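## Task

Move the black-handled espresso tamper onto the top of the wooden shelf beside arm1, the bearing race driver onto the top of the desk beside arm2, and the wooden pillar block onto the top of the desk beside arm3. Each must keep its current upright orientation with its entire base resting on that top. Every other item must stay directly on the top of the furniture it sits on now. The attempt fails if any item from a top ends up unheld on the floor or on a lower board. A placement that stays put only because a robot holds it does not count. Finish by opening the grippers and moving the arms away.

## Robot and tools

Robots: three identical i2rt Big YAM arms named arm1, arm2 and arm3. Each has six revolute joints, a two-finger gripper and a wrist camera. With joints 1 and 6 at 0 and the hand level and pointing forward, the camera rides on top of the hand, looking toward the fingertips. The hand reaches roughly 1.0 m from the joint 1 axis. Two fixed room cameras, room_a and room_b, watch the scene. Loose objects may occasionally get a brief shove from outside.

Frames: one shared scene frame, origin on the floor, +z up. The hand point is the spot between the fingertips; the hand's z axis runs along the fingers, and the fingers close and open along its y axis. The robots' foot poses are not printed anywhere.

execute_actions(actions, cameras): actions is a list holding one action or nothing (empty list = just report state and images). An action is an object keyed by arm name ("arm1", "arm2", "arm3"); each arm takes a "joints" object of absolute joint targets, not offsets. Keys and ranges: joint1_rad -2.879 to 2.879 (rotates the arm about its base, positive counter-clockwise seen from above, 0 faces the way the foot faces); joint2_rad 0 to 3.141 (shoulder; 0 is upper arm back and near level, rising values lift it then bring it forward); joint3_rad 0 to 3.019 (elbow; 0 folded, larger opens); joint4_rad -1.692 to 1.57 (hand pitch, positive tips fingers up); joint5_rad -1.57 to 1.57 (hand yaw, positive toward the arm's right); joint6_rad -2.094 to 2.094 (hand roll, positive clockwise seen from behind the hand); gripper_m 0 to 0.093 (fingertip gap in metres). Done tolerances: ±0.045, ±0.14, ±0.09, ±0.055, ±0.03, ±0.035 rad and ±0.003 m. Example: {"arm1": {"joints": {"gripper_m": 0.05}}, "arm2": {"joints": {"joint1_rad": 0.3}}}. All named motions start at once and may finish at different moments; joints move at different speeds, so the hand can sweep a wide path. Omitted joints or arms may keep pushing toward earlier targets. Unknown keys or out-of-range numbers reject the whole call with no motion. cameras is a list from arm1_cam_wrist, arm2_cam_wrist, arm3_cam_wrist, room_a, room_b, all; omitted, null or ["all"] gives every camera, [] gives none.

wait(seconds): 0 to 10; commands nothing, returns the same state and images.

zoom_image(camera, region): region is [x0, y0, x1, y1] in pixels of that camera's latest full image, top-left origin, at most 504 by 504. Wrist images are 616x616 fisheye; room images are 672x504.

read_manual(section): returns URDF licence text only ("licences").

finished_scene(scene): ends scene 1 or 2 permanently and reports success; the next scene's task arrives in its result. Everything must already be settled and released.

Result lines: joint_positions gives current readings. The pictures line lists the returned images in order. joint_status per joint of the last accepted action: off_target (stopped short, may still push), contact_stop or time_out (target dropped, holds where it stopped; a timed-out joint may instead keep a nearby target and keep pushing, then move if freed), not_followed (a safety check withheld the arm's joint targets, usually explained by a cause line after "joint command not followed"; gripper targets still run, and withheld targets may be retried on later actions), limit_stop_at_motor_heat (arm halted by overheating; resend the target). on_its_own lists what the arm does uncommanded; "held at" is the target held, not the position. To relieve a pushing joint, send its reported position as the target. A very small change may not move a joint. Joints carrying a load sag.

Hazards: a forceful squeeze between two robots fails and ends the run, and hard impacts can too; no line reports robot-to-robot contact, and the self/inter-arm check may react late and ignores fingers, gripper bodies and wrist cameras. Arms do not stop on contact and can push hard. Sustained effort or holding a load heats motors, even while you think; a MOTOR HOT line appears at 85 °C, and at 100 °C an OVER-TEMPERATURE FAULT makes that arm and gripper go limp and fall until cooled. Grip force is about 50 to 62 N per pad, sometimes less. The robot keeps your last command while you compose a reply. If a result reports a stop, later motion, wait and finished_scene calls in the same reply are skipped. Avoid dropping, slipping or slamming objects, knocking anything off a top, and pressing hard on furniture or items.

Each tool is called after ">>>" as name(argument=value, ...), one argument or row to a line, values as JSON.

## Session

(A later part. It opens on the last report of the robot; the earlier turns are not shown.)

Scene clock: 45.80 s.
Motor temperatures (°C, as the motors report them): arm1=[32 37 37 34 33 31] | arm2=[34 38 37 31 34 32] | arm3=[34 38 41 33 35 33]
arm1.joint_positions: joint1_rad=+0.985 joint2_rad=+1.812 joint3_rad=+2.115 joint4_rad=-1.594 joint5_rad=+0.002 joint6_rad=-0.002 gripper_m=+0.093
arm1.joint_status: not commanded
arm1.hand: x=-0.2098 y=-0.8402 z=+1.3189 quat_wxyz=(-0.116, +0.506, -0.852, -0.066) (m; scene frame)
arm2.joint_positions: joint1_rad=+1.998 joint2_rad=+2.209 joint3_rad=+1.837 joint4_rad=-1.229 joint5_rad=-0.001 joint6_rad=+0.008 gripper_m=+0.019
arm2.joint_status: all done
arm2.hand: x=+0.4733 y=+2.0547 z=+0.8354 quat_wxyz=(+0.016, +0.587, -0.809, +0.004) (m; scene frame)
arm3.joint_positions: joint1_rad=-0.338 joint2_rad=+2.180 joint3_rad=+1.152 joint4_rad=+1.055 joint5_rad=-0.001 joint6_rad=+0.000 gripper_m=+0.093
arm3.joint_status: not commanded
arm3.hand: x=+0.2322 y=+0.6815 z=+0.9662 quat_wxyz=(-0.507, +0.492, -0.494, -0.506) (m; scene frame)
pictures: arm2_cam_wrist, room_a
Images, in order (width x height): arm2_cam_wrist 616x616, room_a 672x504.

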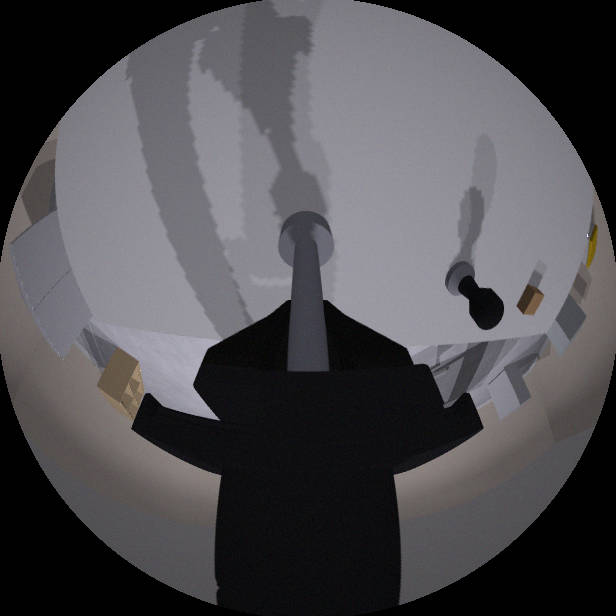

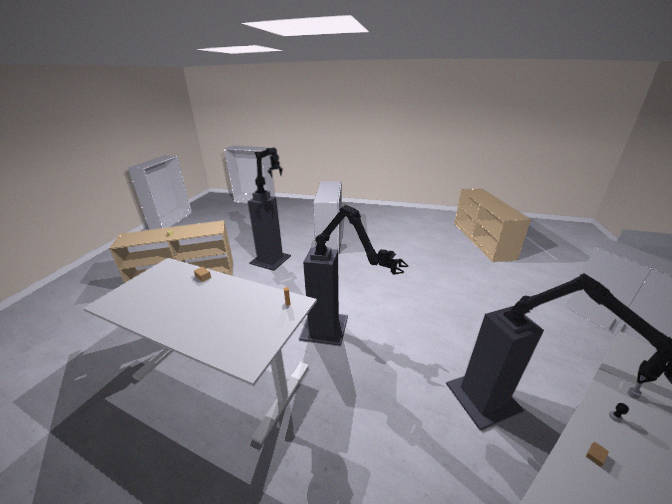

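>>> execute_actions(
  actions=[
    {"arm2":{"joints":{"joint2_rad":2.225,"joint4_rad":-1.19}}},
  ],
  cameras=["arm2_cam_wrist","room_a"],
)

>>> zoom_image(
  camera="room_a",
  region=[590,320,672,430],
)

Scene clock: 46.40 s.
Motor temperatures (°C, as the motors report them): arm1=[32 37 37 34 33 31] | arm2=[34 38 37 31 34 32] | arm3=[34 38 41 33 35 33]
arm1.joint_positions: joint1_rad=+0.985 joint2_rad=+1.812 joint3_rad=+2.115 joint4_rad=-1.594 joint5_rad=+0.002 joint6_rad=-0.002 gripper_m=+0.093
arm1.joint_status: not commanded
arm1.hand: x=-0.2098 y=-0.8402 z=+1.3189 quat_wxyz=(-0.116, +0.506, -0.852, -0.066) (m; scene frame)
arm2.joint_positions: joint1_rad=+1.998 joint2_rad=+2.212 joint3_rad=+1.837 joint4_rad=-1.206 joint5_rad=-0.001 joint6_rad=+0.008 gripper_m=+0.019
arm2.joint_status: all done
arm2.hand: x=+0.4749 y=+2.0600 z=+0.8336 quat_wxyz=(+0.007, +0.587, -0.810, -0.002) (m; scene frame)
arm3.joint_positions: joint1_rad=-0.338 joint2_rad=+2.180 joint3_rad=+1.152 joint4_rad=+1.055 joint5_rad=-0.001 joint6_rad=+0.000 gripper_m=+0.093
arm3.joint_status: not commanded
arm3.hand: x=+0.2322 y=+0.6815 z=+0.9662 quat_wxyz=(-0.507, +0.492, -0.494, -0.506) (m; scene frame)
pictures: arm2_cam_wrist, room_a
Images, in order (width x height): arm2_cam_wrist 616x616, room_a 672x504.

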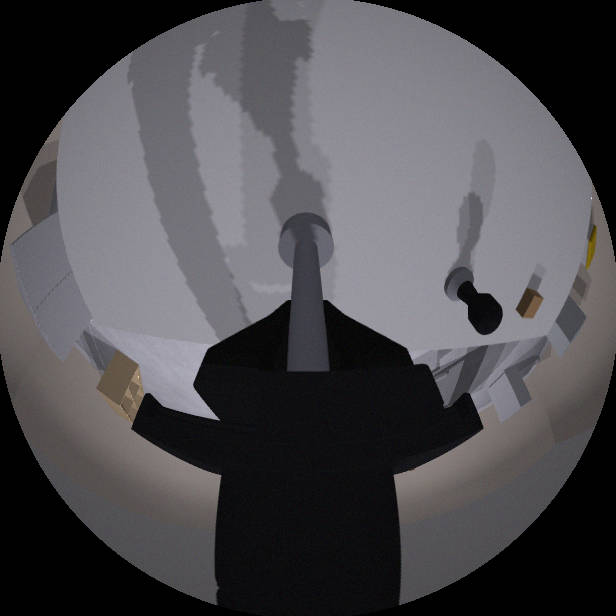

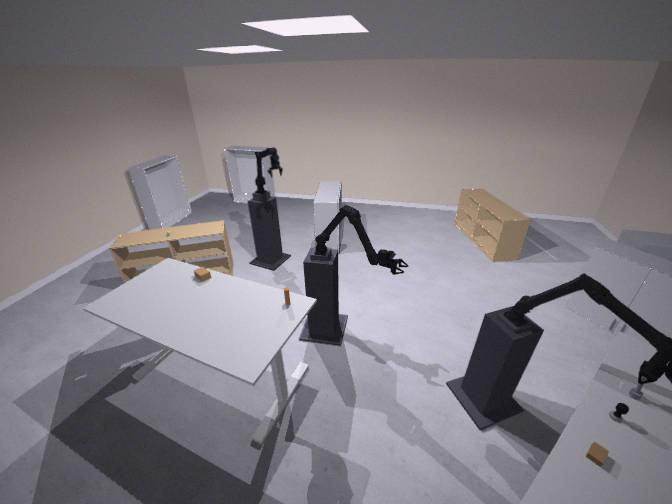

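Region (590, 320, 672, 430) of room_a's 672x504 image, scaled by 4.582, with more detail than that image has; it fills the left 376 columns of this view, and the rest is white.

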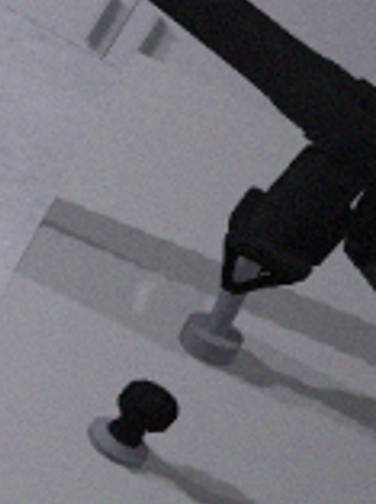

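>>> execute_actions(
  actions=[
    {"arm2":{"joints":{"gripper_m":0.093,"joint2_rad":2.21}}},
  ],
  cameras=[],
)

>>> execute_actions(
  actions=[
    {"arm2":{"joints":{"joint2_rad":2.05,"joint4_rad":-1.33}}},
  ],
  cameras=[],
)

>>> execute_actions(
  actions=[
    {"arm2":{"joints":{"joint1_rad":1.655,"joint3_rad":1.76}}},
  ],
  cameras=[],
)

>>> execute_actions(
  actions=[
    {"arm2":{"joints":{"joint2_rad":2.245,"joint4_rad":-1.085}}},
  ],
  cameras=["arm2_cam_wrist"],
)

Scene clock: 47.30 s.
Motor temperatures (°C, as the motors report them): arm1=[32 37 37 34 33 31] | arm2=[34 38 37 31 34 32] | arm3=[34 38 41 33 35 33]
arm1.joint_positions: joint1_rad=+0.985 joint2_rad=+1.812 joint3_rad=+2.115 joint4_rad=-1.594 joint5_rad=+0.002 joint6_rad=-0.002 gripper_m=+0.093
arm1.joint_status: not commanded
arm1.hand: x=-0.2098 y=-0.8402 z=+1.3189 quat_wxyz=(-0.116, +0.506, -0.852, -0.066) (m; scene frame)
arm2.joint_positions: joint1_rad=+1.998 joint2_rad=+2.211 joint3_rad=+1.837 joint4_rad=-1.201 joint5_rad=-0.001 joint6_rad=+0.008 gripper_m=+0.093
arm2.joint_status: all done
arm2.hand: x=+0.4753 y=+2.0612 z=+0.8338 quat_wxyz=(+0.005, +0.587, -0.810, -0.004) (m; scene frame)
arm3.joint_positions: joint1_rad=-0.338 joint2_rad=+2.180 joint3_rad=+1.152 joint4_rad=+1.055 joint5_rad=-0.001 joint6_rad=+0.000 gripper_m=+0.093
arm3.joint_status: not commanded
arm3.hand: x=+0.2322 y=+0.6815 z=+0.9662 quat_wxyz=(-0.507, +0.492, -0.494, -0.506) (m; scene frame)
pictures: none
No camera images: the call's "cameras" was empty. Leave "cameras" out to get every camera's image.

Scene clock: 48.57 s.
Motor temperatures (°C, as the motors report them): arm1=[32 37 37 34 33 31] | arm2=[34 38 37 31 34 32] | arm3=[34 38 41 33 35 33]
arm1.joint_positions: joint1_rad=+0.985 joint2_rad=+1.812 joint3_rad=+2.115 joint4_rad=-1.594 joint5_rad=+0.002 joint6_rad=-0.002 gripper_m=+0.093
arm1.joint_status: not commanded
arm1.hand: x=-0.2098 y=-0.8402 z=+1.3189 quat_wxyz=(-0.116, +0.506, -0.852, -0.066) (m; scene frame)
arm2.joint_positions: joint1_rad=+1.998 joint2_rad=+2.036 joint3_rad=+1.837 joint4_rad=-1.320 joint5_rad=-0.001 joint6_rad=+0.008 gripper_m=+0.093
arm2.joint_status: all done
arm2.hand: x=+0.4712 y=+2.0442 z=+0.9433 quat_wxyz=(-0.017, +0.587, -0.809, -0.021) (m; scene frame)
arm3.joint_positions: joint1_rad=-0.338 joint2_rad=+2.180 joint3_rad=+1.152 joint4_rad=+1.055 joint5_rad=-0.001 joint6_rad=+0.000 gripper_m=+0.093
arm3.joint_status: not commanded
arm3.hand: x=+0.2322 y=+0.6815 z=+0.9662 quat_wxyz=(-0.507, +0.492, -0.494, -0.506) (m; scene frame)
pictures: none
No camera images: the call's "cameras" was empty. Leave "cameras" out to get every camera's image.

Scene clock: 50.27 s.
Motor temperatures (°C, as the motors report them): arm1=[32 37 37 34 33 31] | arm2=[34 38 36 31 34 32] | arm3=[34 38 41 33 35 33]
arm1.joint_positions: joint1_rad=+0.985 joint2_rad=+1.812 joint3_rad=+2.115 joint4_rad=-1.594 joint5_rad=+0.002 joint6_rad=-0.002 gripper_m=+0.093
arm1.joint_status: not commanded
arm1.hand: x=-0.2098 y=-0.8402 z=+1.3189 quat_wxyz=(-0.116, +0.506, -0.852, -0.066) (m; scene frame)
arm2.joint_positions: joint1_rad=+1.662 joint2_rad=+2.042 joint3_rad=+1.772 joint4_rad=-1.321 joint5_rad=+0.002 joint6_rad=+0.008 gripper_m=+0.093
arm2.joint_status: all done
arm2.hand: x=+0.6482 y=+1.9278 z=+0.9130 quat_wxyz=(+0.013, +0.443, -0.896, +0.001) (m; scene frame)
arm3.joint_positions: joint1_rad=-0.338 joint2_rad=+2.180 joint3_rad=+1.152 joint4_rad=+1.055 joint5_rad=-0.001 joint6_rad=+0.000 gripper_m=+0.093
arm3.joint_status: not commanded
arm3.hand: x=+0.2322 y=+0.6815 z=+0.9662 quat_wxyz=(-0.507, +0.492, -0.494, -0.506) (m; scene frame)
pictures: none
No camera images: the call's "cameras" was empty. Leave "cameras" out to get every camera's image.

Scene clock: 51.57 s.
Motor temperatures (°C, as the motors report them): arm1=[32 37 37 34 33 31] | arm2=[34 38 36 31 34 32] | arm3=[34 38 40 33 35 33]
arm1.joint_positions: joint1_rad=+0.985 joint2_rad=+1.812 joint3_rad=+2.115 joint4_rad=-1.594 joint5_rad=+0.002 joint6_rad=-0.002 gripper_m=+0.093
arm1.joint_status: not commanded
arm1.hand: x=-0.2098 y=-0.8402 z=+1.3189 quat_wxyz=(-0.116, +0.506, -0.852, -0.066) (m; scene frame)
arm2.joint_positions: joint1_rad=+1.662 joint2_rad=+2.240 joint3_rad=+1.758 joint4_rad=-1.096 joint5_rad=+0.002 joint6_rad=+0.008 gripper_m=+0.093
arm2.joint_status: all done
arm2.hand: x=+0.6646 y=+1.9518 z=+0.7856 quat_wxyz=(+0.007, +0.443, -0.896, -0.002) (m; scene frame)
arm3.joint_positions: joint1_rad=-0.338 joint2_rad=+2.180 joint3_rad=+1.152 joint4_rad=+1.055 joint5_rad=-0.001 joint6_rad=+0.000 gripper_m=+0.093
arm3.joint_status: not commanded
arm3.hand: x=+0.2322 y=+0.6815 z=+0.9662 quat_wxyz=(-0.507, +0.492, -0.494, -0.506) (m; scene frame)
pictures: arm2_cam_wrist
Images, in order (width x height): arm2_cam_wrist 616x616.

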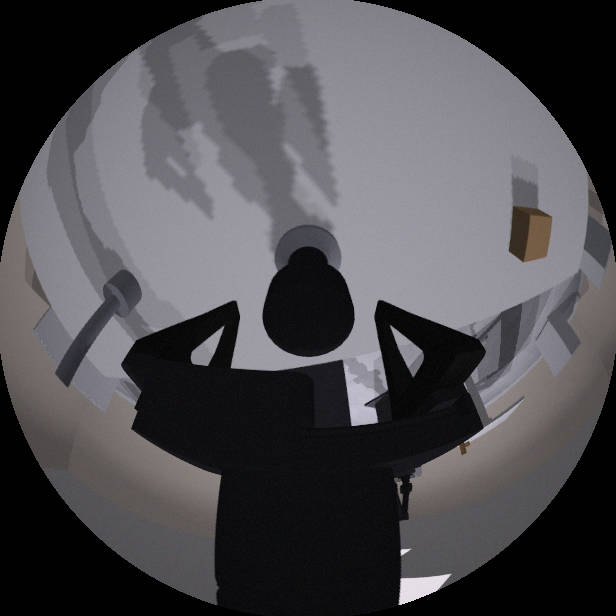

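>>> execute_actions(
  actions=[
    {"arm2":{"joints":{"gripper_m":0}}},
  ],
  cameras=[],
)

>>> execute_actions(
  actions=[
    {"arm2":{"joints":{"joint2_rad":2.03,"joint3_rad":2.2,"joint4_rad":-1.68}},"arm3":{"joints":{"joint2_rad":2.13,"joint3_rad":1.19,"joint4_rad":0.96}}},
  ],
  cameras=[],
)

>>> execute_actions(
  actions=[
    {"arm2":{"joints":{"joint1_rad":-0.874}}},
  ],
  cameras=["arm2_cam_wrist","arm3_cam_wrist","room_a"],
)

>>> zoom_image(
  camera="room_a",
  region=[370,200,490,310],
)

Scene clock: 52.43 s.
Motor temperatures (°C, as the motors report them): arm1=[32 37 37 34 33 31] | arm2=[34 38 36 31 34 32] | arm3=[34 38 40 33 35 33]
arm1.joint_positions: joint1_rad=+0.985 joint2_rad=+1.812 joint3_rad=+2.115 joint4_rad=-1.594 joint5_rad=+0.002 joint6_rad=-0.002 gripper_m=+0.093
arm1.joint_status: not commanded
arm1.hand: x=-0.2098 y=-0.8402 z=+1.3189 quat_wxyz=(-0.116, +0.506, -0.852, -0.066) (m; scene frame)
arm2.joint_positions: joint1_rad=+1.662 joint2_rad=+2.240 joint3_rad=+1.758 joint4_rad=-1.094 joint5_rad=+0.001 joint6_rad=+0.008 gripper_m=+0.045
arm2.joint_status: gripper_m off_target (ended at +0.045, target +0.000)
arm2.hand: x=+0.6647 y=+1.9522 z=+0.7856 quat_wxyz=(+0.006, +0.443, -0.896, -0.002) (m; scene frame)
arm3.joint_positions: joint1_rad=-0.338 joint2_rad=+2.180 joint3_rad=+1.152 joint4_rad=+1.055 joint5_rad=-0.001 joint6_rad=+0.000 gripper_m=+0.093
arm3.joint_status: not commanded
arm3.hand: x=+0.2322 y=+0.6815 z=+0.9662 quat_wxyz=(-0.507, +0.492, -0.494, -0.506) (m; scene frame)
pictures: none
No camera images: the call's "cameras" was empty. Leave "cameras" out to get every camera's image.

Scene clock: 54.10 s.
Motor temperatures (°C, as the motors report them): arm1=[32 37 37 34 33 31] | arm2=[34 38 36 31 34 32] | arm3=[34 38 40 33 35 33]
arm1.joint_positions: joint1_rad=+0.985 joint2_rad=+1.812 joint3_rad=+2.115 joint4_rad=-1.594 joint5_rad=+0.002 joint6_rad=-0.002 gripper_m=+0.093
arm1.joint_status: not commanded
arm1.hand: x=-0.2098 y=-0.8402 z=+1.3189 quat_wxyz=(-0.116, +0.506, -0.852, -0.066) (m; scene frame)
arm2.joint_positions: joint1_rad=+1.662 joint2_rad=+2.054 joint3_rad=+2.177 joint4_rad=-1.673 joint5_rad=+0.001 joint6_rad=+0.008 gripper_m=+0.045
arm2.joint_status: all done
arm2.hand: x=+0.6647 y=+1.9473 z=+1.0586 quat_wxyz=(-0.006, +0.443, -0.896, -0.008) (m; scene frame)
arm3.joint_positions: joint1_rad=-0.338 joint2_rad=+2.141 joint3_rad=+1.152 joint4_rad=+0.970 joint5_rad=-0.001 joint6_rad=+0.000 gripper_m=+0.093
arm3.joint_status: all done
arm3.hand: x=+0.2322 y=+0.6833 z=+0.9733 quat_wxyz=(-0.496, +0.504, -0.506, -0.495) (m; scene frame)
pictures: none
No camera images: the call's "cameras" was empty. Leave "cameras" out to get every camera's image.

Scene clock: 56.80 s.
Motor temperatures (°C, as the motors report them): arm1=[32 37 37 34 33 31] | arm2=[34 38 36 31 34 32] | arm3=[34 38 41 33 35 33]
arm1.joint_positions: joint1_rad=+0.985 joint2_rad=+1.812 joint3_rad=+2.115 joint4_rad=-1.594 joint5_rad=+0.002 joint6_rad=-0.002 gripper_m=+0.093
arm1.joint_status: not commanded
arm1.hand: x=-0.2098 y=-0.8402 z=+1.3189 quat_wxyz=(-0.116, +0.506, -0.852, -0.066) (m; scene frame)
arm2.joint_positions: joint1_rad=-0.868 joint2_rad=+2.057 joint3_rad=+2.177 joint4_rad=-1.670 joint5_rad=+0.001 joint6_rad=+0.008 gripper_m=+0.045
arm2.joint_status: all done
arm2.hand: x=+0.2569 y=+0.7915 z=+1.0573 quat_wxyz=(-0.002, -0.721, -0.693, +0.010) (m; scene frame)
arm3.joint_positions: joint1_rad=-0.338 joint2_rad=+2.141 joint3_rad=+1.152 joint4_rad=+0.970 joint5_rad=-0.001 joint6_rad=+0.000 gripper_m=+0.093
arm3.joint_status: not commanded
arm3.hand: x=+0.2322 y=+0.6833 z=+0.9733 quat_wxyz=(-0.496, +0.504, -0.506, -0.495) (m; scene frame)
pictures: arm2_cam_wrist, arm3_cam_wrist, room_a
Images, in order (width x height): arm2_cam_wrist 616x616, arm3_cam_wrist 616x616, room_a 672x504.

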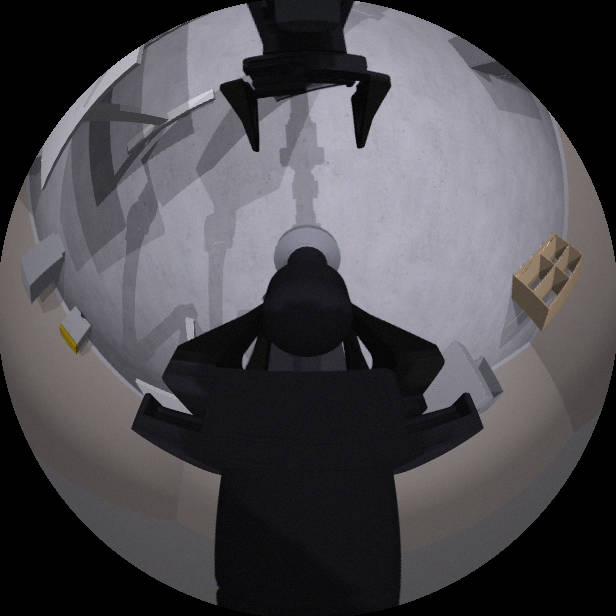

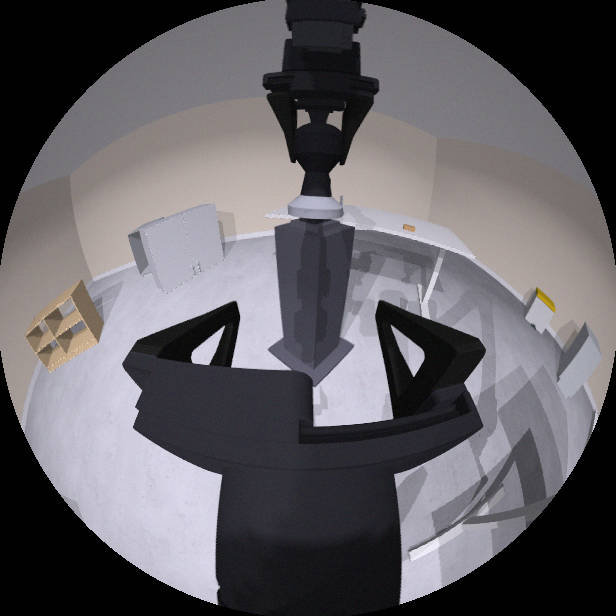

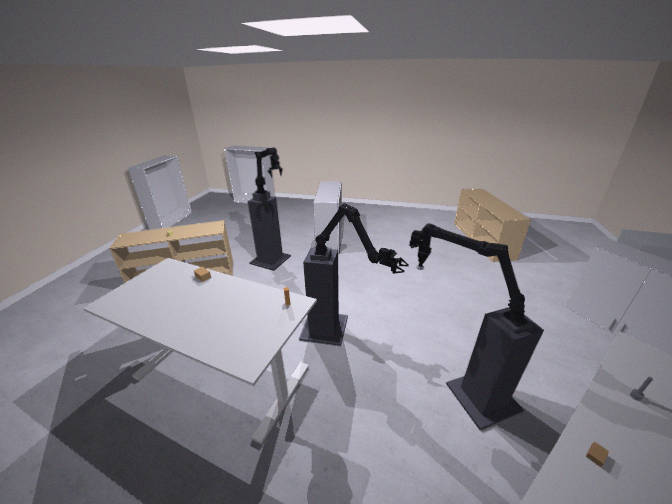

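Region (370, 200, 490, 310) of room_a's 672x504 image, scaled by 4.200, with more detail than that image has; it fills the top 462 rows of this view, and the rest is white.

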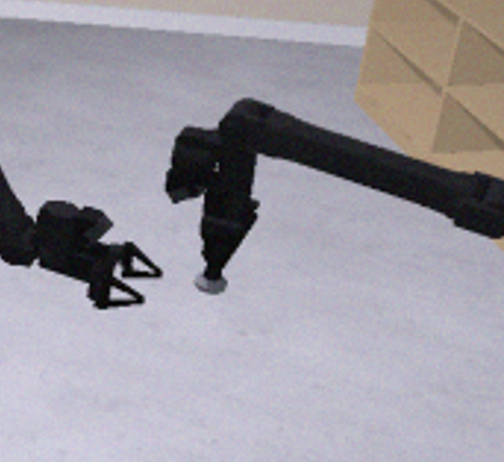

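>>> execute_actions(
  actions=[
    {"arm3":{"joints":{"joint1_rad":-0.35,"joint2_rad":2.18,"joint3_rad":1.40,"joint4_rad":0.80}}},
  ],
  cameras=["arm2_cam_wrist","arm3_cam_wrist"],
)

Scene clock: 58.07 s.
Motor temperatures (°C, as the motors report them): arm1=[32 37 37 34 33 31] | arm2=[34 39 37 31 34 32] | arm3=[34 38 41 33 35 33]
arm1.joint_positions: joint1_rad=+0.985 joint2_rad=+1.812 joint3_rad=+2.115 joint4_rad=-1.594 joint5_rad=+0.002 joint6_rad=-0.002 gripper_m=+0.093
arm1.joint_status: not commanded
arm1.hand: x=-0.2098 y=-0.8402 z=+1.3189 quat_wxyz=(-0.116, +0.506, -0.852, -0.066) (m; scene frame)
arm2.joint_positions: joint1_rad=-0.868 joint2_rad=+2.057 joint3_rad=+2.177 joint4_rad=-1.670 joint5_rad=+0.001 joint6_rad=+0.008 gripper_m=+0.045
arm2.joint_status: not commanded
arm2.hand: x=+0.2569 y=+0.7915 z=+1.0573 quat_wxyz=(-0.002, -0.721, -0.693, +0.010) (m; scene frame)
arm3.joint_positions: joint1_rad=-0.338 joint2_rad=+2.153 joint3_rad=+1.369 joint4_rad=+0.809 joint5_rad=-0.001 joint6_rad=+0.000 gripper_m=+0.093
arm3.joint_status: all done
arm3.hand: x=+0.2324 y=+0.7471 z=+1.0298 quat_wxyz=(-0.507, +0.493, -0.495, -0.505) (m; scene frame)
pictures: arm2_cam_wrist, arm3_cam_wrist
Images, in order (width x height): arm2_cam_wrist 616x616, arm3_cam_wrist 616x616.

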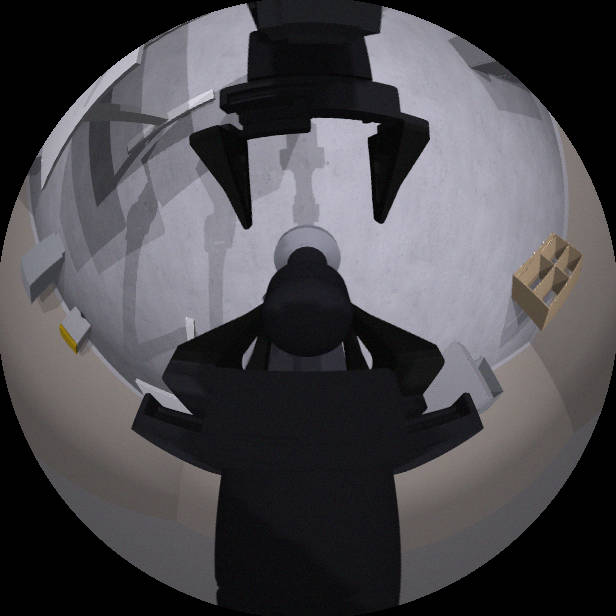

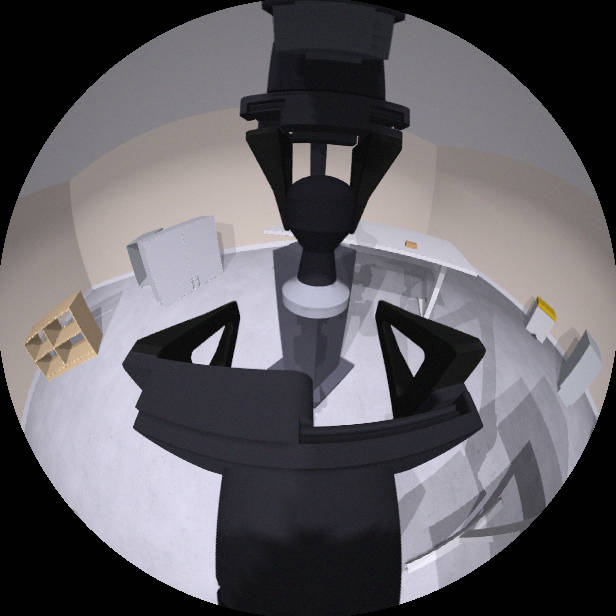

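>>> execute_actions(
  actions=[
    {"arm3":{"joints":{"joint1_rad":-0.362,"joint2_rad":2.295,"joint3_rad":1.60,"joint4_rad":0.70}}},
  ],
  cameras=["arm2_cam_wrist","arm3_cam_wrist","room_a"],
)

>>> zoom_image(
  camera="room_a",
  region=[380,210,460,290],
)

Scene clock: 59.23 s.
Motor temperatures (°C, as the motors report them): arm1=[32 37 37 34 33 31] | arm2=[34 39 37 31 34 32] | arm3=[34 38 41 33 35 33]
arm1.joint_positions: joint1_rad=+0.985 joint2_rad=+1.812 joint3_rad=+2.115 joint4_rad=-1.594 joint5_rad=+0.002 joint6_rad=-0.002 gripper_m=+0.093
arm1.joint_status: not commanded
arm1.hand: x=-0.2098 y=-0.8402 z=+1.3189 quat_wxyz=(-0.116, +0.506, -0.852, -0.066) (m; scene frame)
arm2.joint_positions: joint1_rad=-0.868 joint2_rad=+2.057 joint3_rad=+2.177 joint4_rad=-1.670 joint5_rad=+0.001 joint6_rad=+0.008 gripper_m=+0.045
arm2.joint_status: not commanded
arm2.hand: x=+0.2569 y=+0.7915 z=+1.0573 quat_wxyz=(-0.002, -0.721, -0.693, +0.010) (m; scene frame)
arm3.joint_positions: joint1_rad=-0.352 joint2_rad=+2.274 joint3_rad=+1.548 joint4_rad=+0.707 joint5_rad=-0.001 joint6_rad=+0.000 gripper_m=+0.093
arm3.joint_status: all done
arm3.hand: x=+0.2453 y=+0.7941 z=+1.0021 quat_wxyz=(-0.500, +0.500, -0.509, -0.491) (m; scene frame)
pictures: arm2_cam_wrist, arm3_cam_wrist, room_a
Images, in order (width x height): arm2_cam_wrist 616x616, arm3_cam_wrist 616x616, room_a 672x504.

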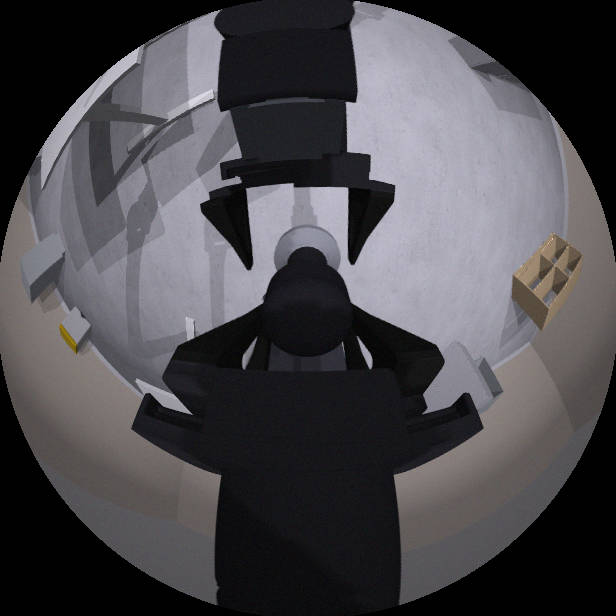

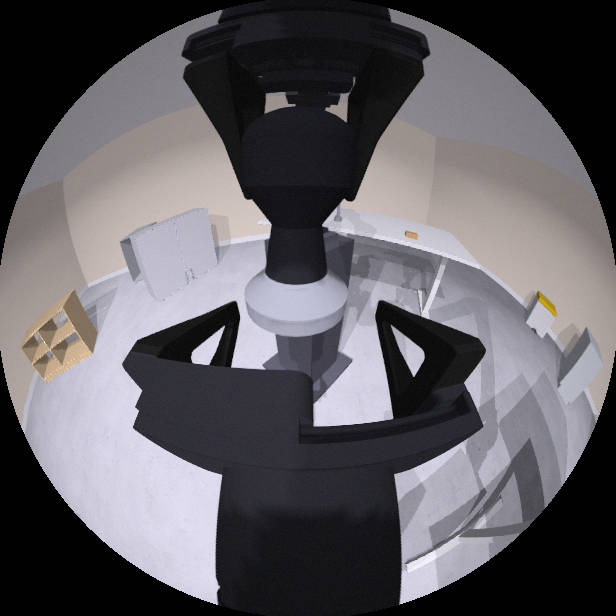

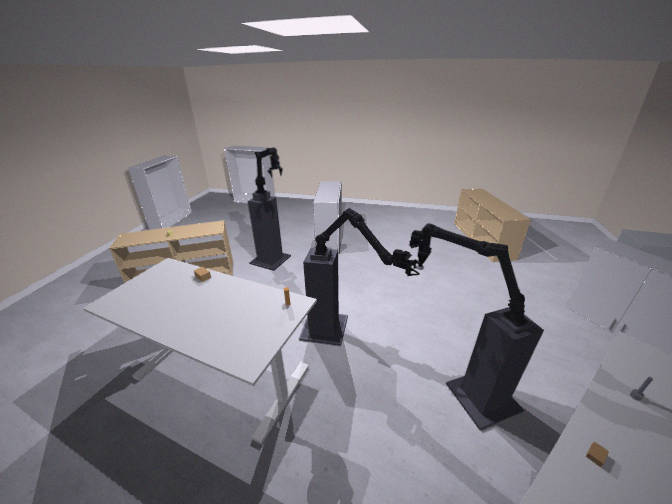

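Region (380, 210, 460, 290) of room_a's 672x504 image, scaled by 6.300, with more detail than that image has.

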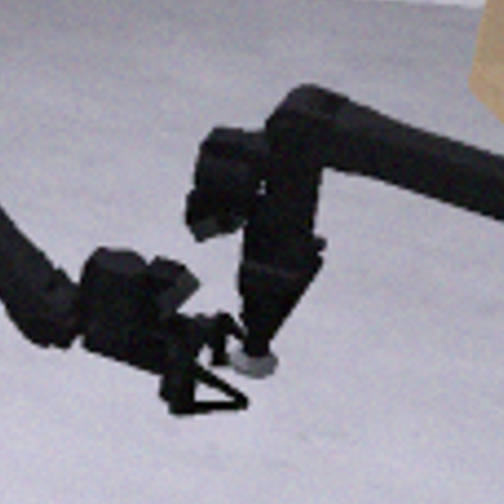

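>>> execute_actions(
  actions=[
    {"arm3":{"joints":{"joint1_rad":-0.335,"joint3_rad":1.625}}},
  ],
  cameras=["arm2_cam_wrist","arm3_cam_wrist"],
)

>>> execute_actions(
  actions=[
    {"arm3":{"joints":{"gripper_m":0.056}}},
  ],
  cameras=["arm2_cam_wrist","arm3_cam_wrist"],
)

Scene clock: 60.07 s.
Motor temperatures (°C, as the motors report them): arm1=[32 37 37 34 33 31] | arm2=[34 39 37 31 34 32] | arm3=[34 38 41 33 35 33]
arm1.joint_positions: joint1_rad=+0.985 joint2_rad=+1.812 joint3_rad=+2.115 joint4_rad=-1.594 joint5_rad=+0.002 joint6_rad=-0.002 gripper_m=+0.093
arm1.joint_status: not commanded
arm1.hand: x=-0.2098 y=-0.8402 z=+1.3189 quat_wxyz=(-0.116, +0.506, -0.852, -0.066) (m; scene frame)
arm2.joint_positions: joint1_rad=-0.868 joint2_rad=+2.057 joint3_rad=+2.177 joint4_rad=-1.670 joint5_rad=+0.001 joint6_rad=+0.008 gripper_m=+0.045
arm2.joint_status: not commanded
arm2.hand: x=+0.2569 y=+0.7915 z=+1.0573 quat_wxyz=(-0.002, -0.721, -0.693, +0.010) (m; scene frame)
arm3.joint_positions: joint1_rad=-0.347 joint2_rad=+2.274 joint3_rad=+1.574 joint4_rad=+0.707 joint5_rad=-0.001 joint6_rad=+0.000 gripper_m=+0.093
arm3.joint_status: all done
arm3.hand: x=+0.2405 y=+0.8007 z=+1.0160 quat_wxyz=(-0.505, +0.495, -0.501, -0.499) (m; scene frame)
pictures: arm2_cam_wrist, arm3_cam_wrist
Images, in order (width x height): arm2_cam_wrist 616x616, arm3_cam_wrist 616x616.

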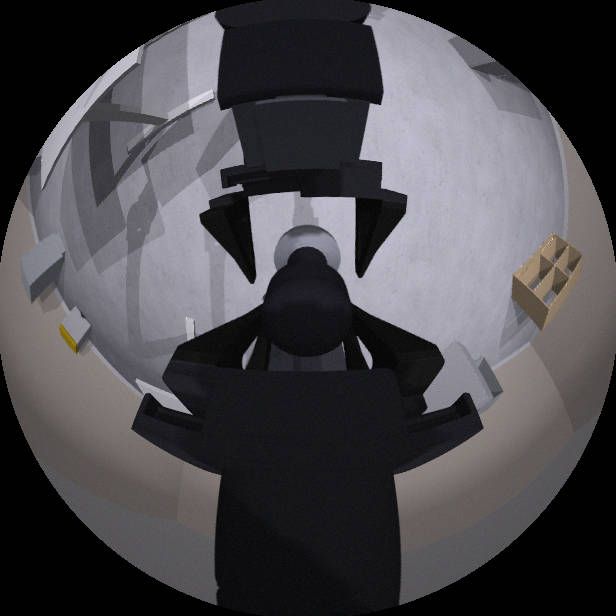

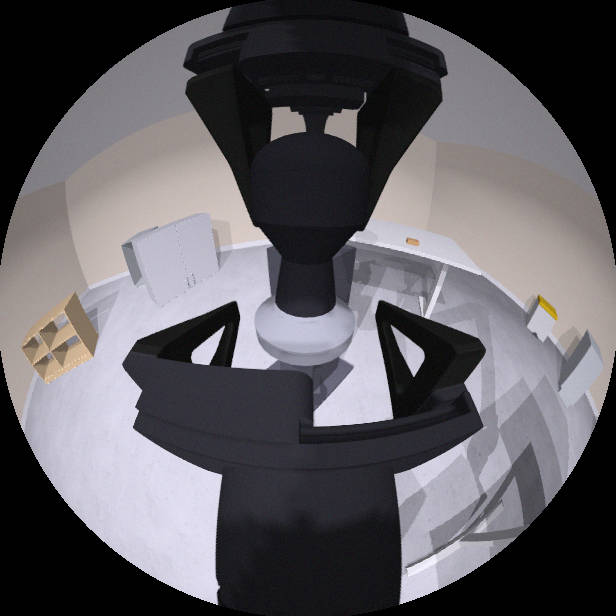

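Scene clock: 60.63 s.
Motor temperatures (°C, as the motors report them): arm1=[32 37 37 34 33 31] | arm2=[34 39 37 31 34 32] | arm3=[34 38 42 33 35 33]
arm1.joint_positions: joint1_rad=+0.985 joint2_rad=+1.812 joint3_rad=+2.115 joint4_rad=-1.594 joint5_rad=+0.002 joint6_rad=-0.002 gripper_m=+0.093
arm1.joint_status: not commanded
arm1.hand: x=-0.2098 y=-0.8402 z=+1.3189 quat_wxyz=(-0.116, +0.506, -0.852, -0.066) (m; scene frame)
arm2.joint_positions: joint1_rad=-0.868 joint2_rad=+2.057 joint3_rad=+2.177 joint4_rad=-1.670 joint5_rad=+0.001 joint6_rad=+0.008 gripper_m=+0.045
arm2.joint_status: not commanded
arm2.hand: x=+0.2569 y=+0.7915 z=+1.0573 quat_wxyz=(-0.002, -0.721, -0.693, +0.010) (m; scene frame)
arm3.joint_positions: joint1_rad=-0.347 joint2_rad=+2.274 joint3_rad=+1.574 joint4_rad=+0.707 joint5_rad=-0.001 joint6_rad=+0.000 gripper_m=+0.056
arm3.joint_status: all done
arm3.hand: x=+0.2405 y=+0.8007 z=+1.0160 quat_wxyz=(-0.505, +0.495, -0.501, -0.499) (m; scene frame)
pictures: arm2_cam_wrist, arm3_cam_wrist
Images, in order (width x height): arm2_cam_wrist 616x616, arm3_cam_wrist 616x616.

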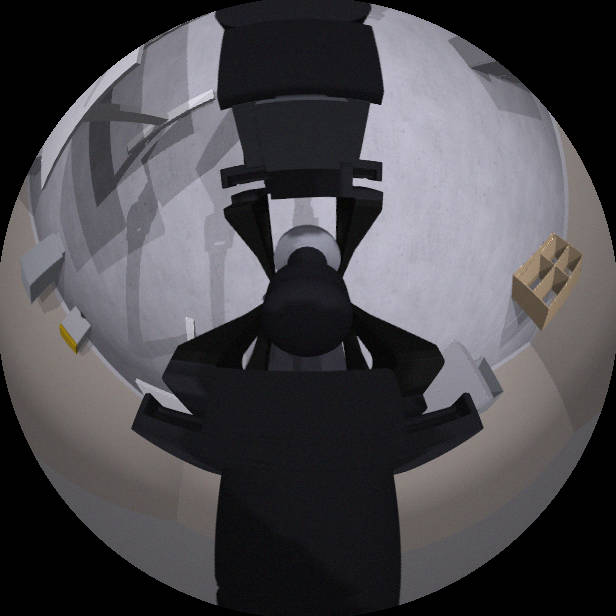

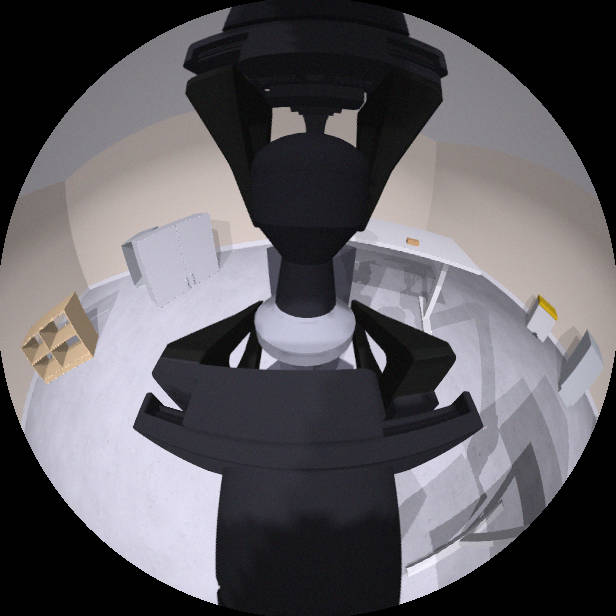

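>>> execute_actions(
  actions=[
    {"arm3":{"joints":{"gripper_m":0,"joint2_rad":2.26}}},
  ],
  cameras=["arm3_cam_wrist"],
)

Scene clock: 61.37 s.
Motor temperatures (°C, as the motors report them): arm1=[32 37 37 34 33 31] | arm2=[34 39 37 31 34 32] | arm3=[34 39 42 33 35 33]
arm1.joint_positions: joint1_rad=+0.985 joint2_rad=+1.812 joint3_rad=+2.115 joint4_rad=-1.594 joint5_rad=+0.002 joint6_rad=-0.002 gripper_m=+0.093
arm1.joint_status: not commanded
arm1.hand: x=-0.2098 y=-0.8402 z=+1.3189 quat_wxyz=(-0.116, +0.506, -0.852, -0.066) (m; scene frame)
arm2.joint_positions: joint1_rad=-0.868 joint2_rad=+2.057 joint3_rad=+2.177 joint4_rad=-1.670 joint5_rad=-0.001 joint6_rad=+0.008 gripper_m=+0.045
arm2.joint_status: not commanded
arm2.hand: x=+0.2570 y=+0.7915 z=+1.0573 quat_wxyz=(-0.003, -0.721, -0.692, +0.010) (m; scene frame)
arm3.joint_positions: joint1_rad=-0.346 joint2_rad=+2.274 joint3_rad=+1.574 joint4_rad=+0.707 joint5_rad=-0.001 joint6_rad=+0.000 gripper_m=+0.051
arm3.joint_status: gripper_m off_target (ended at +0.051, target +0.000); the others done
arm3.hand: x=+0.2394 y=+0.8007 z=+1.0160 quat_wxyz=(-0.505, +0.495, -0.501, -0.500) (m; scene frame)
pictures: arm3_cam_wrist
Images, in order (width x height): arm3_cam_wrist 616x616.

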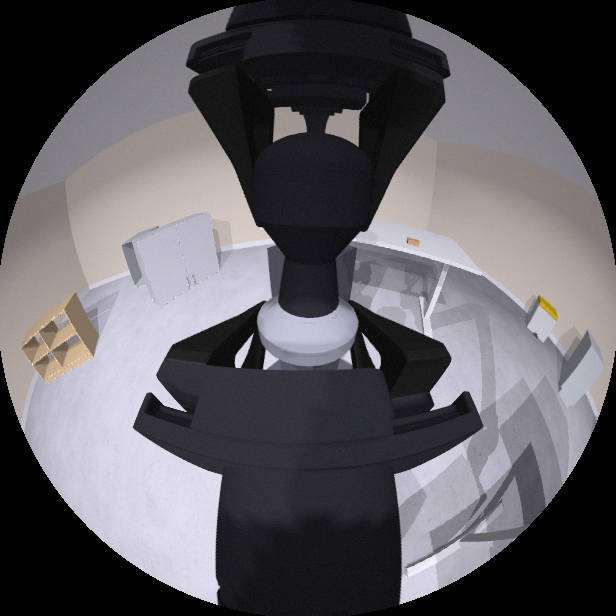

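>>> execute_actions(
  actions=[
    {"arm2":{"joints":{"gripper_m":0.093}}},
  ],
  cameras=[],
)

>>> execute_actions(
  actions=[
    {"arm2":{"joints":{"joint2_rad":1.7}},"arm1":{"joints":{"joint2_rad":2.03}}},
  ],
  cameras=[],
)

>>> execute_actions(
  actions=[
    {"arm3":{"joints":{"joint1_rad":2.32}}},
  ],
  cameras=["arm1_cam_wrist","arm3_cam_wrist"],
)

Scene clock: 62.40 s.
Motor temperatures (°C, as the motors report them): arm1=[32 37 37 34 33 31] | arm2=[34 39 37 31 34 32] | arm3=[34 39 42 33 35 33]
arm1.joint_positions: joint1_rad=+0.985 joint2_rad=+1.812 joint3_rad=+2.115 joint4_rad=-1.594 joint5_rad=+0.002 joint6_rad=-0.002 gripper_m=+0.093
arm1.joint_status: not commanded
arm1.hand: x=-0.2098 y=-0.8402 z=+1.3189 quat_wxyz=(-0.116, +0.506, -0.852, -0.066) (m; scene frame)
arm2.joint_positions: joint1_rad=-0.868 joint2_rad=+2.025 joint3_rad=+2.177 joint4_rad=-1.670 joint5_rad=-0.001 joint6_rad=+0.008 gripper_m=+0.093
arm2.joint_status: all done
arm2.hand: x=+0.2573 y=+0.7949 z=+1.0766 quat_wxyz=(-0.014, -0.721, -0.692, +0.021) (m; scene frame)
arm3.joint_positions: joint1_rad=-0.346 joint2_rad=+2.274 joint3_rad=+1.574 joint4_rad=+0.692 joint5_rad=-0.001 joint6_rad=+0.000 gripper_m=+0.051
arm3.joint_status: not commanded
arm3.hand: x=+0.2394 y=+0.8006 z=+1.0121 quat_wxyz=(-0.501, +0.499, -0.505, -0.496) (m; scene frame)
pictures: none
No camera images: the call's "cameras" was empty. Leave "cameras" out to get every camera's image.

Scene clock: 64.10 s.
Motor temperatures (°C, as the motors report them): arm1=[32 38 37 34 33 31] | arm2=[34 39 37 31 34 32] | arm3=[34 39 43 33 35 33]
arm1.joint_positions: joint1_rad=+0.985 joint2_rad=+2.036 joint3_rad=+2.115 joint4_rad=-1.594 joint5_rad=+0.002 joint6_rad=-0.002 gripper_m=+0.093
arm1.joint_status: all done
arm1.hand: x=-0.1928 y=-0.8102 z=+1.1817 quat_wxyz=(-0.020, +0.511, -0.860, -0.009) (m; scene frame)
arm2.joint_positions: joint1_rad=-0.868 joint2_rad=+1.702 joint3_rad=+2.193 joint4_rad=-1.671 joint5_rad=-0.001 joint6_rad=+0.008 gripper_m=+0.093
arm2.joint_status: all done
arm2.hand: x=+0.2617 y=+0.8645 z=+1.2737 quat_wxyz=(-0.131, -0.707, -0.680, +0.141) (m; scene frame)
arm3.joint_positions: joint1_rad=-0.346 joint2_rad=+2.274 joint3_rad=+1.574 joint4_rad=+0.692 joint5_rad=-0.001 joint6_rad=+0.000 gripper_m=+0.051
arm3.joint_status: not commanded
arm3.hand: x=+0.2394 y=+0.8006 z=+1.0121 quat_wxyz=(-0.501, +0.499, -0.505, -0.496) (m; scene frame)
pictures: none
No camera images: the call's "cameras" was empty. Leave "cameras" out to get every camera's image.

Scene clock: 66.90 s.
Motor temperatures (°C, as the motors report them): arm1=[32 38 37 34 33 31] | arm2=[34 38 36 31 34 32] | arm3=[34 40 43 33 35 33]
arm1.joint_positions: joint1_rad=+0.985 joint2_rad=+2.036 joint3_rad=+2.115 joint4_rad=-1.594 joint5_rad=+0.002 joint6_rad=-0.002 gripper_m=+0.093
arm1.joint_status: not commanded
arm1.hand: x=-0.1928 y=-0.8102 z=+1.1817 quat_wxyz=(-0.020, +0.511, -0.860, -0.009) (m; scene frame)
arm2.joint_positions: joint1_rad=-0.868 joint2_rad=+1.702 joint3_rad=+2.193 joint4_rad=-1.671 joint5_rad=-0.001 joint6_rad=+0.008 gripper_m=+0.093
arm2.joint_status: not commanded
arm2.hand: x=+0.2617 y=+0.8645 z=+1.2737 quat_wxyz=(-0.131, -0.707, -0.680, +0.141) (m; scene frame)
arm3.joint_positions: joint1_rad=+2.314 joint2_rad=+2.274 joint3_rad=+1.584 joint4_rad=+0.691 joint5_rad=-0.002 joint6_rad=+0.000 gripper_m=+0.051
arm3.joint_status: all done
arm3.hand: x=-0.1786 y=-0.8124 z=+1.0170 quat_wxyz=(+0.364, +0.606, +0.363, -0.607) (m; scene frame)
pictures: arm1_cam_wrist, arm3_cam_wrist
Images, in order (width x height): arm1_cam_wrist 616x616, arm3_cam_wrist 616x616.

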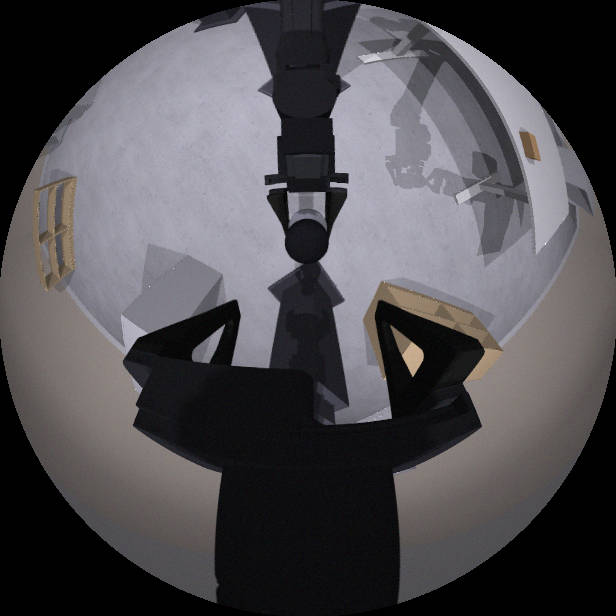

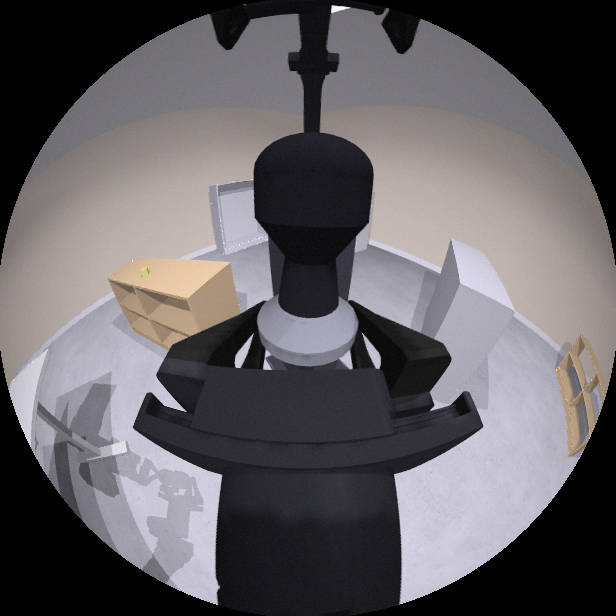

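>>> execute_actions(
  actions=[
    {"arm1":{"joints":{"joint2_rad":2.095,"joint3_rad":1.985,"joint4_rad":-1.455}}},
  ],
  cameras=["arm1_cam_wrist","arm3_cam_wrist"],
)

Scene clock: 68.10 s.
Motor temperatures (°C, as the motors report them): arm1=[32 38 37 34 33 31] | arm2=[34 38 36 31 34 32] | arm3=[34 40 43 33 35 33]
arm1.joint_positions: joint1_rad=+0.985 joint2_rad=+2.116 joint3_rad=+1.974 joint4_rad=-1.468 joint5_rad=+0.002 joint6_rad=-0.002 gripper_m=+0.093
arm1.joint_status: all done
arm1.hand: x=-0.1940 y=-0.8133 z=+1.0782 quat_wxyz=(+0.021, +0.510, -0.860, +0.015) (m; scene frame)
arm2.joint_positions: joint1_rad=-0.868 joint2_rad=+1.702 joint3_rad=+2.193 joint4_rad=-1.671 joint5_rad=-0.001 joint6_rad=+0.008 gripper_m=+0.093
arm2.joint_status: not commanded
arm2.hand: x=+0.2617 y=+0.8645 z=+1.2737 quat_wxyz=(-0.131, -0.707, -0.680, +0.141) (m; scene frame)
arm3.joint_positions: joint1_rad=+2.314 joint2_rad=+2.274 joint3_rad=+1.584 joint4_rad=+0.691 joint5_rad=-0.002 joint6_rad=+0.000 gripper_m=+0.051
arm3.joint_status: not commanded
arm3.hand: x=-0.1786 y=-0.8124 z=+1.0170 quat_wxyz=(+0.364, +0.606, +0.363, -0.607) (m; scene frame)
pictures: arm1_cam_wrist, arm3_cam_wrist
Images, in order (width x height): arm1_cam_wrist 616x616, arm3_cam_wrist 616x616.

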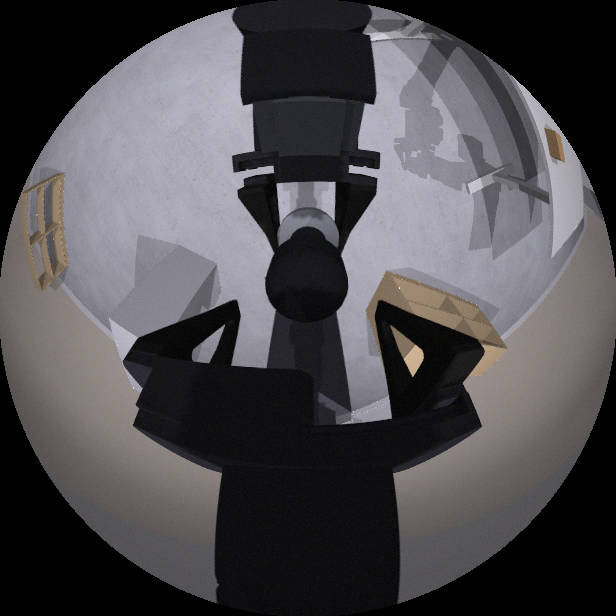

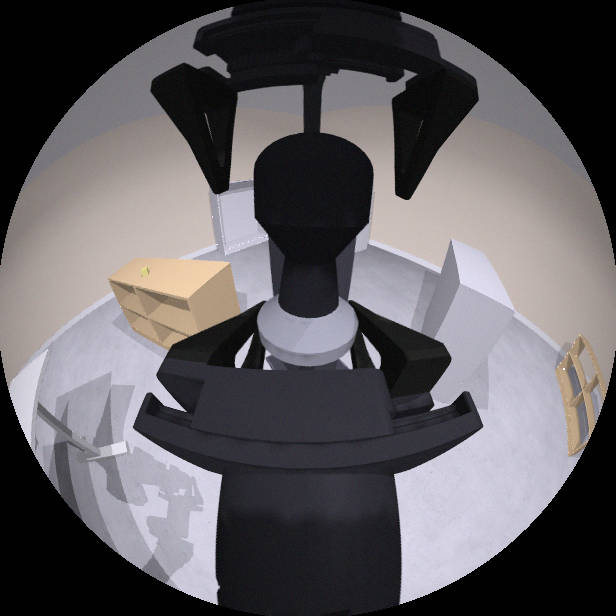

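>>> execute_actions(
  actions=[
    {"arm1":{"joints":{"joint2_rad":2.12,"joint4_rad":-1.375}}},
  ],
  cameras=["arm1_cam_wrist","arm3_cam_wrist"],
)

Scene clock: 68.90 s.
Motor temperatures (°C, as the motors report them): arm1=[32 38 37 34 33 31] | arm2=[34 38 36 31 34 32] | arm3=[34 40 43 33 35 33]
arm1.joint_positions: joint1_rad=+0.985 joint2_rad=+2.116 joint3_rad=+1.974 joint4_rad=-1.388 joint5_rad=+0.002 joint6_rad=-0.002 gripper_m=+0.093
arm1.joint_status: all done
arm1.hand: x=-0.1847 y=-0.7962 z=+1.0780 quat_wxyz=(-0.014, +0.511, -0.860, -0.005) (m; scene frame)
arm2.joint_positions: joint1_rad=-0.868 joint2_rad=+1.702 joint3_rad=+2.193 joint4_rad=-1.671 joint5_rad=-0.001 joint6_rad=+0.008 gripper_m=+0.093
arm2.joint_status: not commanded
arm2.hand: x=+0.2617 y=+0.8645 z=+1.2737 quat_wxyz=(-0.131, -0.707, -0.680, +0.141) (m; scene frame)
arm3.joint_positions: joint1_rad=+2.314 joint2_rad=+2.274 joint3_rad=+1.584 joint4_rad=+0.691 joint5_rad=-0.002 joint6_rad=+0.000 gripper_m=+0.051
arm3.joint_status: not commanded
arm3.hand: x=-0.1786 y=-0.8124 z=+1.0170 quat_wxyz=(+0.364, +0.606, +0.363, -0.607) (m; scene frame)
pictures: arm1_cam_wrist, arm3_cam_wrist
Images, in order (width x height): arm1_cam_wrist 616x616, arm3_cam_wrist 616x616.

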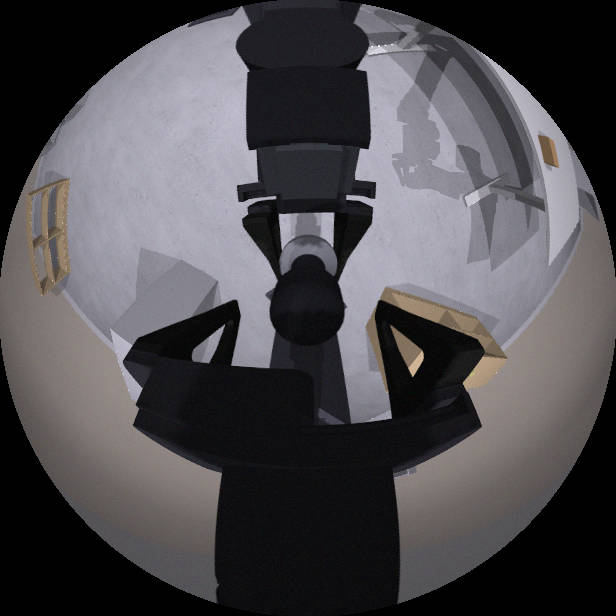

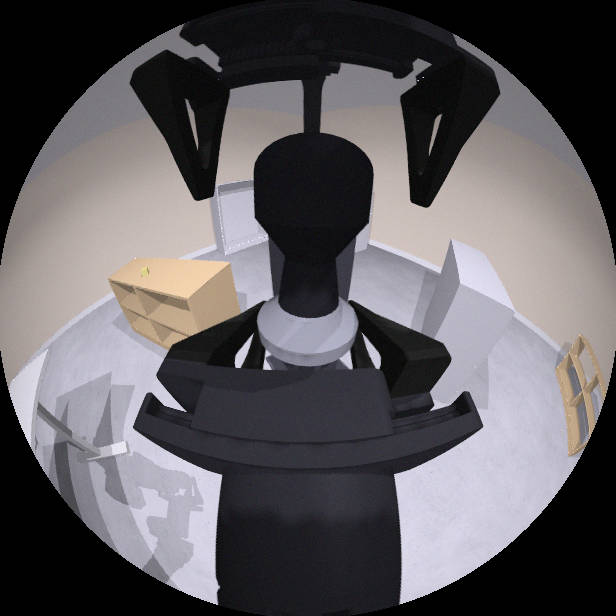

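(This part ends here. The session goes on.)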